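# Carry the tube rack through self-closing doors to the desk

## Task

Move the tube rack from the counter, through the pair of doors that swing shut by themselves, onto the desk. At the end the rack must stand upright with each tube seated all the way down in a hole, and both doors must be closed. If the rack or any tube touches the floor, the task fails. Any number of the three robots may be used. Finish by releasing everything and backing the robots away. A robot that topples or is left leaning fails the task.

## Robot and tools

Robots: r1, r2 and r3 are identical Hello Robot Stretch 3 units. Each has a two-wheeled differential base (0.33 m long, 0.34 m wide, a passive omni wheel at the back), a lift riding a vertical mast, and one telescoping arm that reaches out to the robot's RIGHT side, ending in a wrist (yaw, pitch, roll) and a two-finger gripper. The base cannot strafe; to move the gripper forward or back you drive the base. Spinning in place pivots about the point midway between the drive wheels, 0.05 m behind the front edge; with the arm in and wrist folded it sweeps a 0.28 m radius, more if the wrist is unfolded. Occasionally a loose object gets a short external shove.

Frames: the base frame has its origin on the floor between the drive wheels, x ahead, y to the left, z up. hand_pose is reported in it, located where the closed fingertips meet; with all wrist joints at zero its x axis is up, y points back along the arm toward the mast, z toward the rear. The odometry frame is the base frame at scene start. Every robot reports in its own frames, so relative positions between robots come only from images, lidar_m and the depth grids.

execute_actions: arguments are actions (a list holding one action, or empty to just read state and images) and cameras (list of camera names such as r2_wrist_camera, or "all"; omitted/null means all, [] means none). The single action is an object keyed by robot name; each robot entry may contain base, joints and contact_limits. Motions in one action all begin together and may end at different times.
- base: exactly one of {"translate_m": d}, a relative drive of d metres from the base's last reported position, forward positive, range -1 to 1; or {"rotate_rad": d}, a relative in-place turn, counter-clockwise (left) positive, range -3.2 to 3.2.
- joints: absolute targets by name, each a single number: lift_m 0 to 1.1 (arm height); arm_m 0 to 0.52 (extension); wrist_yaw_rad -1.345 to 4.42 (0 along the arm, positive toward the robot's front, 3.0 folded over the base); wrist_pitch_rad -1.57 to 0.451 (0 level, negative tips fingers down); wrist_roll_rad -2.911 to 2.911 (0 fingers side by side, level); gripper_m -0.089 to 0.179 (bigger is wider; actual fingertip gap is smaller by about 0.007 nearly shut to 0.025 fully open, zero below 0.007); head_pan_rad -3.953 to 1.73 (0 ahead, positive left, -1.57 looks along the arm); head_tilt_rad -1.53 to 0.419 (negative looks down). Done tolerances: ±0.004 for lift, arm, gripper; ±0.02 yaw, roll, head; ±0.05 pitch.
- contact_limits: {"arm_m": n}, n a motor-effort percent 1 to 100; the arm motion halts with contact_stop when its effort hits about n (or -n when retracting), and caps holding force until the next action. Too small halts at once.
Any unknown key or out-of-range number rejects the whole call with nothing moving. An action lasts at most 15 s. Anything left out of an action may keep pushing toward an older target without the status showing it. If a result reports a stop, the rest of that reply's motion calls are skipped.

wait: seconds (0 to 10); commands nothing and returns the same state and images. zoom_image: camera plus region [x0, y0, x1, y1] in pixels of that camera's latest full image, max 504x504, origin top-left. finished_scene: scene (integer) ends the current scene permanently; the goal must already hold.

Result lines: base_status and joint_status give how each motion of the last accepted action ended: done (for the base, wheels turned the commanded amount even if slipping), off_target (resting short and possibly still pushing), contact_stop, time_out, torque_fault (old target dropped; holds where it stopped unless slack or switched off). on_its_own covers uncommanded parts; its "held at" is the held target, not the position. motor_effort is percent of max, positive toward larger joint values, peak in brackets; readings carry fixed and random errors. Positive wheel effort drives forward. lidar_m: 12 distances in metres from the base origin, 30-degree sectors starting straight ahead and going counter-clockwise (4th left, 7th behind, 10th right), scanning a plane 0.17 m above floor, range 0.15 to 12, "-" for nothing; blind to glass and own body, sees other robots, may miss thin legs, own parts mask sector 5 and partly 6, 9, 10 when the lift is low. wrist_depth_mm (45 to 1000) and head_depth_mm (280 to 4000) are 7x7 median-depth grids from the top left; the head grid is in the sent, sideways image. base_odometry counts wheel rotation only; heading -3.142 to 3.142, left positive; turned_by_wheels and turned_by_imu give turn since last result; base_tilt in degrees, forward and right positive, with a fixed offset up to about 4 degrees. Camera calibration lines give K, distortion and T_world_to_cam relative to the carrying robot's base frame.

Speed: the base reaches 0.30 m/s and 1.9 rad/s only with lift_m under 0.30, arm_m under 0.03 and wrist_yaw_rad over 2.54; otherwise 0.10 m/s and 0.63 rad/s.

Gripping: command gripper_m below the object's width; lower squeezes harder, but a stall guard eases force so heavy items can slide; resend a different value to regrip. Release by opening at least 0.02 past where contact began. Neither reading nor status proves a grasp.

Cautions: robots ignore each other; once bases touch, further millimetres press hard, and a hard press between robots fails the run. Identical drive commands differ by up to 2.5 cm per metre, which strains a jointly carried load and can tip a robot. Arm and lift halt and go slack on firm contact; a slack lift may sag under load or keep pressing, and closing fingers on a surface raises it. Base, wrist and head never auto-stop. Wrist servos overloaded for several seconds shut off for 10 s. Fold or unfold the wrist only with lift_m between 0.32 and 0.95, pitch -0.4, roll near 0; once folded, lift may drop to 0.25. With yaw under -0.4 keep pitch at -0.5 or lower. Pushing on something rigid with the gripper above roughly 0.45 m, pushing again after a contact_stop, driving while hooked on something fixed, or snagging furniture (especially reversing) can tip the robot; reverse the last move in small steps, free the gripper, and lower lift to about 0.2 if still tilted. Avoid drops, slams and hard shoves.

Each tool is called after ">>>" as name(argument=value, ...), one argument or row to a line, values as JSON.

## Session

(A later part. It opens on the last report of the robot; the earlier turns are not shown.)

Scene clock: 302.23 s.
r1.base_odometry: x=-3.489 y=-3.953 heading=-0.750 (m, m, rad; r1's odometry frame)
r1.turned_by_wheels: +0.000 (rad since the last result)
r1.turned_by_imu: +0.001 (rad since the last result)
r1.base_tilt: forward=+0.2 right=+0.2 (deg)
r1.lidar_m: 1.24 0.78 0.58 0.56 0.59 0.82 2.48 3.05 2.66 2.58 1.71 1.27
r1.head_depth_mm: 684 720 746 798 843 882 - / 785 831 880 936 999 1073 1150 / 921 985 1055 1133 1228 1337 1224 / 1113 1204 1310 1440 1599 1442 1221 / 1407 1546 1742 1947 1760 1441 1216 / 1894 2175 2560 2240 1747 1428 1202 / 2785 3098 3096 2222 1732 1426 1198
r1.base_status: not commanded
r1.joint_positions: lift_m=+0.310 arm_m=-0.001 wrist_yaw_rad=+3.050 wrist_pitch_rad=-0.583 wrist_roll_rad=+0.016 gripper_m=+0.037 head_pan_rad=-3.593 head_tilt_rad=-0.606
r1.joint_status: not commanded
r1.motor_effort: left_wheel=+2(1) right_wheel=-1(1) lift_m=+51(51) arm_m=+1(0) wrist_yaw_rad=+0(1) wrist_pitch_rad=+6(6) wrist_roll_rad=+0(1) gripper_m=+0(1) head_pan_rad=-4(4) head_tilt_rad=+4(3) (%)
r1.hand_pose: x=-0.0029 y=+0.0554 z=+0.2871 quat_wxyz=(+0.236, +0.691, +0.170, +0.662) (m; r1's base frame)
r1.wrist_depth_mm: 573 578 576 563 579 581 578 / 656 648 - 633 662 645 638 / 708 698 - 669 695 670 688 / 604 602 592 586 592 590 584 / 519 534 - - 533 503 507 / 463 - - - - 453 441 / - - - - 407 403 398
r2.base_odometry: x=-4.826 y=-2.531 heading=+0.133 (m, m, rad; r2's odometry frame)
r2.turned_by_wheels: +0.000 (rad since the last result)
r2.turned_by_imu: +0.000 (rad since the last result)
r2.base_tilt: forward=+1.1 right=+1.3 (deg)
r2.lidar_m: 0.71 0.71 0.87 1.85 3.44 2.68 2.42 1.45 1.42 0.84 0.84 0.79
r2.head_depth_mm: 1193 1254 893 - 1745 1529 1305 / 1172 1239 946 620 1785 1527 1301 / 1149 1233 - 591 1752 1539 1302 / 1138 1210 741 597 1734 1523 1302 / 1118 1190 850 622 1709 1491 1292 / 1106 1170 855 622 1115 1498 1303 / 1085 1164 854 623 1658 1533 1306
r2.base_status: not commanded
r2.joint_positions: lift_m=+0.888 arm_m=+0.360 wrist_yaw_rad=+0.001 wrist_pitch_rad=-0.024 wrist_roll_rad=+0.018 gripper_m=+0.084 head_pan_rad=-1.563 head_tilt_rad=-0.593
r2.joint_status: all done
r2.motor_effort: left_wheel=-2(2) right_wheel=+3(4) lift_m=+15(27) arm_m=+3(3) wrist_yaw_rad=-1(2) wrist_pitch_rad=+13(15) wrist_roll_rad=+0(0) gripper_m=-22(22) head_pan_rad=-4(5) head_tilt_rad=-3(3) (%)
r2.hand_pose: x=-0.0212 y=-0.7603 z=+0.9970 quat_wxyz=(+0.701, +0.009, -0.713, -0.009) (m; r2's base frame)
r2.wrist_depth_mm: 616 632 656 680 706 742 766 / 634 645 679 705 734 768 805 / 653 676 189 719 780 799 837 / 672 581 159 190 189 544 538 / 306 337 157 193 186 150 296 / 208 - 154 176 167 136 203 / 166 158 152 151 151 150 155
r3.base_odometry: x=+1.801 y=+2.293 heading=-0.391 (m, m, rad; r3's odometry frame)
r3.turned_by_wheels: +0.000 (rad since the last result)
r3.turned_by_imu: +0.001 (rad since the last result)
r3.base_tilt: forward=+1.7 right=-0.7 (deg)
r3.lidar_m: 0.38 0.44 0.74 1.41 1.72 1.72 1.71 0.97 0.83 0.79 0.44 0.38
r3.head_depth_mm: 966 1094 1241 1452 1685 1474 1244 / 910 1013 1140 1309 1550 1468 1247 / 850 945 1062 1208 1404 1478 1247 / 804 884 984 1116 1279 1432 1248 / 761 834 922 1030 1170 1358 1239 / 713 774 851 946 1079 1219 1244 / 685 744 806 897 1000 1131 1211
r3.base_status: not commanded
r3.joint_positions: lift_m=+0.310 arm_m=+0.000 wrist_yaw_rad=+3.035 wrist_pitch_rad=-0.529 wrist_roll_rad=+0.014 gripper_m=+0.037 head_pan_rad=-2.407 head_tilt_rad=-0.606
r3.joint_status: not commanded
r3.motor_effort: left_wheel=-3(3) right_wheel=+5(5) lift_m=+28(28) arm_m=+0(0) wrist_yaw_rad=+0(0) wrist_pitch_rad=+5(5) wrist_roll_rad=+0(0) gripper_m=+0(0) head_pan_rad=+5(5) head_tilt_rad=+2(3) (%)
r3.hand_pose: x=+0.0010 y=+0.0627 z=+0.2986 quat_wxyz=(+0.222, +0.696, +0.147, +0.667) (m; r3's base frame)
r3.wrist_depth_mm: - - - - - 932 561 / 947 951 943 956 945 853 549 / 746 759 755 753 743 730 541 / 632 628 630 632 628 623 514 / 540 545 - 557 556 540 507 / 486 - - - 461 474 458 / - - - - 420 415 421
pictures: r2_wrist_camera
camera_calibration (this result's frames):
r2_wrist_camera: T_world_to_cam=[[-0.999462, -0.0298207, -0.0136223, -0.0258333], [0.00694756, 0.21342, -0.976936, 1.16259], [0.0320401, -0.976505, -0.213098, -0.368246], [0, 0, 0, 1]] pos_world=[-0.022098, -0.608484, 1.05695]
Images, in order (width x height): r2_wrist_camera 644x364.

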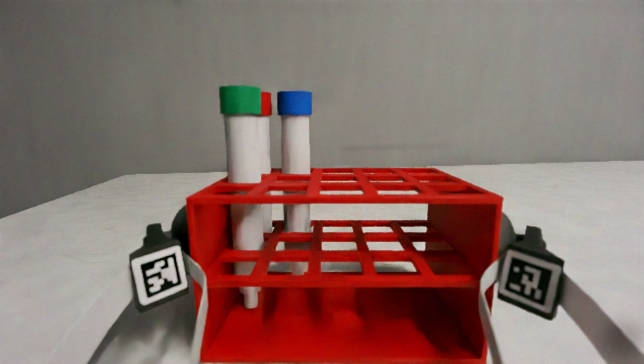

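>>> execute_actions(
  actions=[
    {"r2":{"joints":{"gripper_m":0.179}}},
  ],
  cameras=[],
)

>>> execute_actions(
  actions=[
    {"r2":{"joints":{"arm_m":0,"lift_m":0.913}}},
  ],
  cameras=["r2_wrist_camera","r2_head_camera","r1_nav_camera"],
)

Scene clock: 307.70 s.
r1.base_odometry: x=-3.489 y=-3.953 heading=-0.750 (m, m, rad; r1's odometry frame)
r1.turned_by_wheels: +0.000 (rad since the last result)
r1.turned_by_imu: +0.001 (rad since the last result)
r1.base_tilt: forward=+0.2 right=+0.1 (deg)
r1.lidar_m: 1.24 0.78 0.58 0.56 0.59 0.82 2.48 3.03 2.66 2.58 1.71 1.27
r1.head_depth_mm: 684 719 746 796 842 881 - / 785 829 880 937 999 1071 1151 / 922 986 1054 1132 1228 1335 1222 / 1115 1204 1306 1435 1593 1444 1225 / 1404 1549 1734 1956 1748 1431 1211 / 1903 2163 2578 2231 1753 1424 1208 / 2802 3088 3080 2190 1715 1414 1199
r1.base_status: not commanded
r1.joint_positions: lift_m=+0.310 arm_m=-0.001 wrist_yaw_rad=+3.050 wrist_pitch_rad=-0.583 wrist_roll_rad=+0.016 gripper_m=+0.037 head_pan_rad=-3.593 head_tilt_rad=-0.606
r1.joint_status: not commanded
r1.motor_effort: left_wheel=+1(1) right_wheel=-1(1) lift_m=+51(51) arm_m=+1(1) wrist_yaw_rad=+0(1) wrist_pitch_rad=+6(6) wrist_roll_rad=+0(1) gripper_m=+0(0) head_pan_rad=-5(4) head_tilt_rad=+4(4) (%)
r1.hand_pose: x=-0.0029 y=+0.0554 z=+0.2871 quat_wxyz=(+0.236, +0.691, +0.170, +0.662) (m; r1's base frame)
r1.wrist_depth_mm: 584 579 581 579 592 586 585 / 644 660 - 681 654 635 637 / 693 686 - 688 685 699 680 / 605 595 595 599 584 587 582 / 522 533 - - 518 506 501 / 472 - - - - 453 443 / - - - - 402 401 396
r2.base_odometry: x=-4.826 y=-2.531 heading=+0.133 (m, m, rad; r2's odometry frame)
r2.turned_by_wheels: +0.000 (rad since the last result)
r2.turned_by_imu: +0.000 (rad since the last result)
r2.base_tilt: forward=+1.1 right=+1.4 (deg)
r2.lidar_m: 0.71 0.72 0.87 1.85 3.43 2.68 2.42 1.45 1.43 0.84 0.84 0.79
r2.head_depth_mm: 1196 1265 897 - 1755 1527 1302 / 1169 1237 947 621 1779 1536 1304 / 1155 1237 - 591 1748 1539 1304 / 1134 1213 755 599 1737 1532 1315 / 1121 1193 856 619 1704 1502 1292 / 1101 1172 851 622 1114 1492 1303 / 1084 1163 853 622 1658 1528 1301
r2.base_status: not commanded
r2.joint_positions: lift_m=+0.888 arm_m=+0.360 wrist_yaw_rad=+0.001 wrist_pitch_rad=-0.022 wrist_roll_rad=+0.018 gripper_m=+0.179 head_pan_rad=-1.563 head_tilt_rad=-0.593
r2.joint_status: all done
r2.motor_effort: left_wheel=-2(2) right_wheel=+4(4) lift_m=+15(15) arm_m=+2(3) wrist_yaw_rad=-1(1) wrist_pitch_rad=+12(13) wrist_roll_rad=+0(0) gripper_m=+0(96) head_pan_rad=-5(5) head_tilt_rad=-2(3) (%)
r2.hand_pose: x=-0.0212 y=-0.7603 z=+0.9975 quat_wxyz=(+0.701, +0.008, -0.713, -0.008) (m; r2's base frame)
r2.wrist_depth_mm: 618 632 656 698 707 738 763 / 643 652 679 716 751 781 804 / 646 686 684 720 775 791 849 / 656 573 157 176 179 556 542 / 313 339 161 190 188 148 326 / 224 197 158 180 179 182 - / 152 159 154 154 153 150 149
r3.base_odometry: x=+1.801 y=+2.293 heading=-0.391 (m, m, rad; r3's odometry frame)
r3.turned_by_wheels: +0.000 (rad since the last result)
r3.turned_by_imu: +0.001 (rad since the last result)
r3.base_tilt: forward=+1.8 right=-0.8 (deg)
r3.lidar_m: 0.38 0.44 0.75 1.41 1.72 1.72 1.72 0.97 0.83 0.78 0.44 0.38
r3.head_depth_mm: 968 1091 1244 1459 1681 1479 1240 / 908 1013 1147 1323 1553 1481 1251 / 853 943 1061 1211 1405 1473 1251 / 801 886 991 1111 1276 1426 1246 / 759 836 924 1031 1171 1352 1243 / 713 775 851 950 1078 1224 1234 / 684 742 804 897 996 1136 1215
r3.base_status: not commanded
r3.joint_positions: lift_m=+0.310 arm_m=+0.000 wrist_yaw_rad=+3.035 wrist_pitch_rad=-0.529 wrist_roll_rad=+0.014 gripper_m=+0.037 head_pan_rad=-2.407 head_tilt_rad=-0.606
r3.joint_status: not commanded
r3.motor_effort: left_wheel=-4(3) right_wheel=+5(6) lift_m=+28(28) arm_m=+0(0) wrist_yaw_rad=+0(1) wrist_pitch_rad=+5(5) wrist_roll_rad=+0(0) gripper_m=+0(0) head_pan_rad=+5(3) head_tilt_rad=+3(3) (%)
r3.hand_pose: x=+0.0010 y=+0.0627 z=+0.2986 quat_wxyz=(+0.222, +0.696, +0.147, +0.667) (m; r3's base frame)
r3.wrist_depth_mm: - - - - - 960 563 / 930 939 937 933 923 860 550 / 755 760 758 756 753 714 547 / 631 637 628 627 628 621 515 / 539 537 - 565 552 536 509 / 486 - - - 460 470 462 / - - - - 415 418 414
pictures: none
No camera images: the call's "cameras" was empty. Leave "cameras" out to get every camera's image.

Scene clock: 311.53 s.
r1.base_odometry: x=-3.489 y=-3.953 heading=-0.750 (m, m, rad; r1's odometry frame)
r1.turned_by_wheels: +0.000 (rad since the last result)
r1.turned_by_imu: +0.001 (rad since the last result)
r1.base_tilt: forward=+0.2 right=+0.1 (deg)
r1.lidar_m: 1.24 0.78 0.58 0.56 0.59 0.82 2.47 3.05 2.67 2.58 1.71 1.28
r1.head_depth_mm: 683 720 744 796 839 885 - / 786 831 879 939 995 1070 1151 / 920 989 1053 1141 1227 1338 1231 / 1114 1204 1315 1437 1586 1447 1217 / 1403 1556 1740 1955 1758 1441 1213 / 1897 2164 2578 2242 1752 1429 1210 / 2774 3077 3056 2223 1729 1411 1190
r1.base_status: not commanded
r1.joint_positions: lift_m=+0.310 arm_m=-0.001 wrist_yaw_rad=+3.050 wrist_pitch_rad=-0.583 wrist_roll_rad=+0.016 gripper_m=+0.037 head_pan_rad=-3.593 head_tilt_rad=-0.606
r1.joint_status: not commanded
r1.motor_effort: left_wheel=+1(2) right_wheel=-1(1) lift_m=+51(51) arm_m=+1(1) wrist_yaw_rad=-1(0) wrist_pitch_rad=+6(6) wrist_roll_rad=+0(1) gripper_m=+0(1) head_pan_rad=-4(4) head_tilt_rad=+4(4) (%)
r1.hand_pose: x=-0.0029 y=+0.0554 z=+0.2871 quat_wxyz=(+0.236, +0.691, +0.170, +0.662) (m; r1's base frame)
r1.wrist_depth_mm: 579 571 580 563 578 585 574 / 636 650 - 644 660 644 634 / 691 718 - 686 688 690 686 / 615 601 585 594 581 576 582 / 534 536 - - 521 505 498 / 466 - - - - 453 451 / - - - - 408 402 399
r2.base_odometry: x=-4.826 y=-2.531 heading=+0.133 (m, m, rad; r2's odometry frame)
r2.turned_by_wheels: +0.000 (rad since the last result)
r2.turned_by_imu: +0.000 (rad since the last result)
r2.base_tilt: forward=+1.1 right=+1.2 (deg)
r2.lidar_m: 0.71 0.71 0.87 1.85 3.44 2.68 2.42 1.46 1.43 0.84 0.84 0.79
r2.head_depth_mm: 1191 1263 851 646 1789 1617 - / 1174 1241 849 647 1784 1564 - / 1160 1239 762 647 1754 - - / 1137 1216 755 621 1722 1555 1286 / 1117 1194 854 623 1727 1470 1300 / 1106 1182 853 622 1134 1491 1307 / 1088 1164 849 625 1652 1538 1308
r2.base_status: not commanded
r2.joint_positions: lift_m=+0.913 arm_m=+0.003 wrist_yaw_rad=+0.001 wrist_pitch_rad=-0.021 wrist_roll_rad=+0.018 gripper_m=+0.179 head_pan_rad=-1.563 head_tilt_rad=-0.593
r2.joint_status: all done
joint sent to its limit — the command would take r2.arm_m past its lower limit, so that joint was sent only as far as its limit.
r2.motor_effort: left_wheel=-3(2) right_wheel=+4(4) lift_m=+33(34) arm_m=-3(5) wrist_yaw_rad=-1(1) wrist_pitch_rad=+11(12) wrist_roll_rad=+0(0) gripper_m=+0(1) head_pan_rad=-4(5) head_tilt_rad=-3(3) (%)
r2.hand_pose: x=-0.0213 y=-0.4035 z=+1.0218 quat_wxyz=(+0.701, +0.008, -0.713, -0.007) (m; r2's base frame)
r2.wrist_depth_mm: 926 959 970 - - - - / 947 - - - - - - / 980 - - - - - - / 999 - 712 542 698 688 682 / 982 427 378 377 375 376 407 / 281 276 285 298 - - - / - - - - - - -
r3.base_odometry: x=+1.801 y=+2.293 heading=-0.391 (m, m, rad; r3's odometry frame)
r3.turned_by_wheels: +0.000 (rad since the last result)
r3.turned_by_imu: +0.001 (rad since the last result)
r3.base_tilt: forward=+1.7 right=-0.8 (deg)
r3.lidar_m: 0.38 0.44 0.75 1.41 1.71 1.72 1.72 0.97 0.83 0.78 0.44 0.38
r3.head_depth_mm: 969 1086 1254 1456 1680 1472 1239 / 905 1010 1144 1317 1554 1472 1245 / 850 943 1059 1204 1399 1472 1243 / 804 888 984 1113 1269 1432 1244 / 760 834 923 1033 1171 1352 1241 / 711 775 853 951 1077 1228 1245 / 686 744 804 893 996 1133 1215
r3.base_status: not commanded
r3.joint_positions: lift_m=+0.310 arm_m=+0.000 wrist_yaw_rad=+3.035 wrist_pitch_rad=-0.529 wrist_roll_rad=+0.014 gripper_m=+0.037 head_pan_rad=-2.407 head_tilt_rad=-0.606
r3.joint_status: not commanded
r3.motor_effort: left_wheel=-4(3) right_wheel=+4(4) lift_m=+28(28) arm_m=+0(0) wrist_yaw_rad=+0(0) wrist_pitch_rad=+5(5) wrist_roll_rad=+0(0) gripper_m=+0(0) head_pan_rad=+4(5) head_tilt_rad=+3(2) (%)
r3.hand_pose: x=+0.0010 y=+0.0627 z=+0.2986 quat_wxyz=(+0.222, +0.696, +0.147, +0.667) (m; r3's base frame)
r3.wrist_depth_mm: - - - - - 953 566 / 950 954 958 931 946 844 556 / 759 765 754 746 751 717 546 / 633 625 628 635 628 616 519 / 542 542 - 564 550 539 506 / 488 - - - 461 467 457 / - - - - 418 419 418
pictures: r1_nav_camera (sideways: a quarter turn counterclockwise sets it upright), r2_head_camera (sideways: a quarter turn clockwise sets it upright), r2_wrist_camera
camera_calibration (this result's frames):
r1_nav_camera: T_world_to_cam=[[-0.555387, 0.225828, 0.800342, -0.998087], [0.386111, 0.92242, 0.007663, 0.0425477], [-0.736521, 0.313277, -0.599495, 0.742892], [0, 0, 0, 1]] pos_world=[-0.0235969, -0.046582, 1.24384]
r2_head_camera: T_world_to_cam=[[0.0219767, 0.543345, -0.839222, 1.11294], [0.999535, -0.0296778, 0.0069603, -0.0151843], [-0.0211244, -0.838985, -0.543744, 0.661742], [0, 0, 0, 1]] pos_world=[0.00469735, -0.0499709, 1.29393]
r2_wrist_camera: T_world_to_cam=[[-0.999468, -0.0296853, -0.0135235, -0.014949], [0.00698785, 0.21011, -0.977653, 1.11018], [0.0318633, -0.977227, -0.209791, -0.0182631], [0, 0, 0, 1]] pos_world=[-0.0221168, -0.25155, 1.08133]
Images, in order (width x height): r1_nav_camera 672x504, r2_head_camera 896x504, r2_wrist_camera 644x364.

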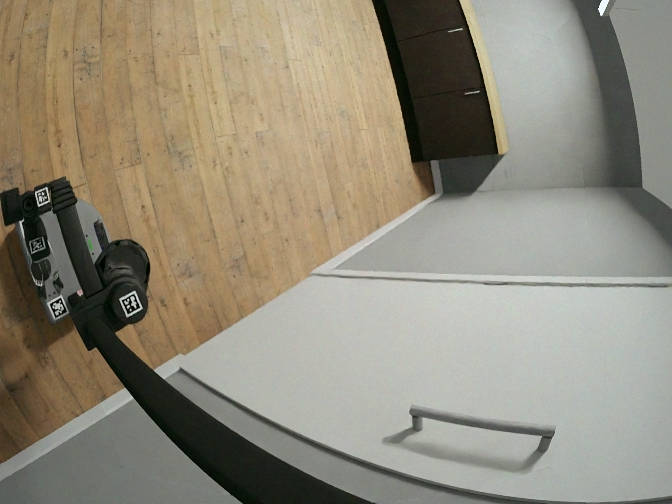

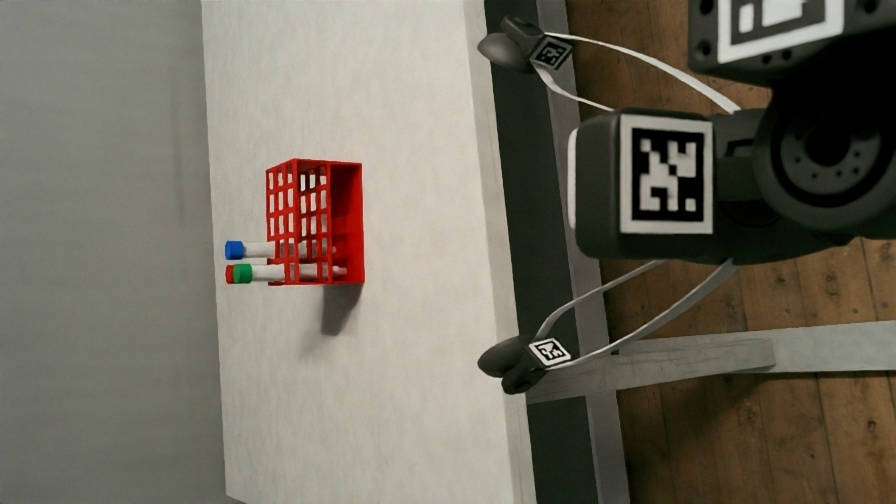

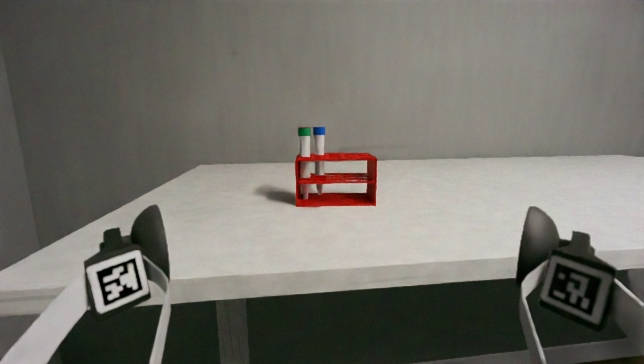

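>>> finished_scene(
  scene=2,
)

The scene is finished: the task was done.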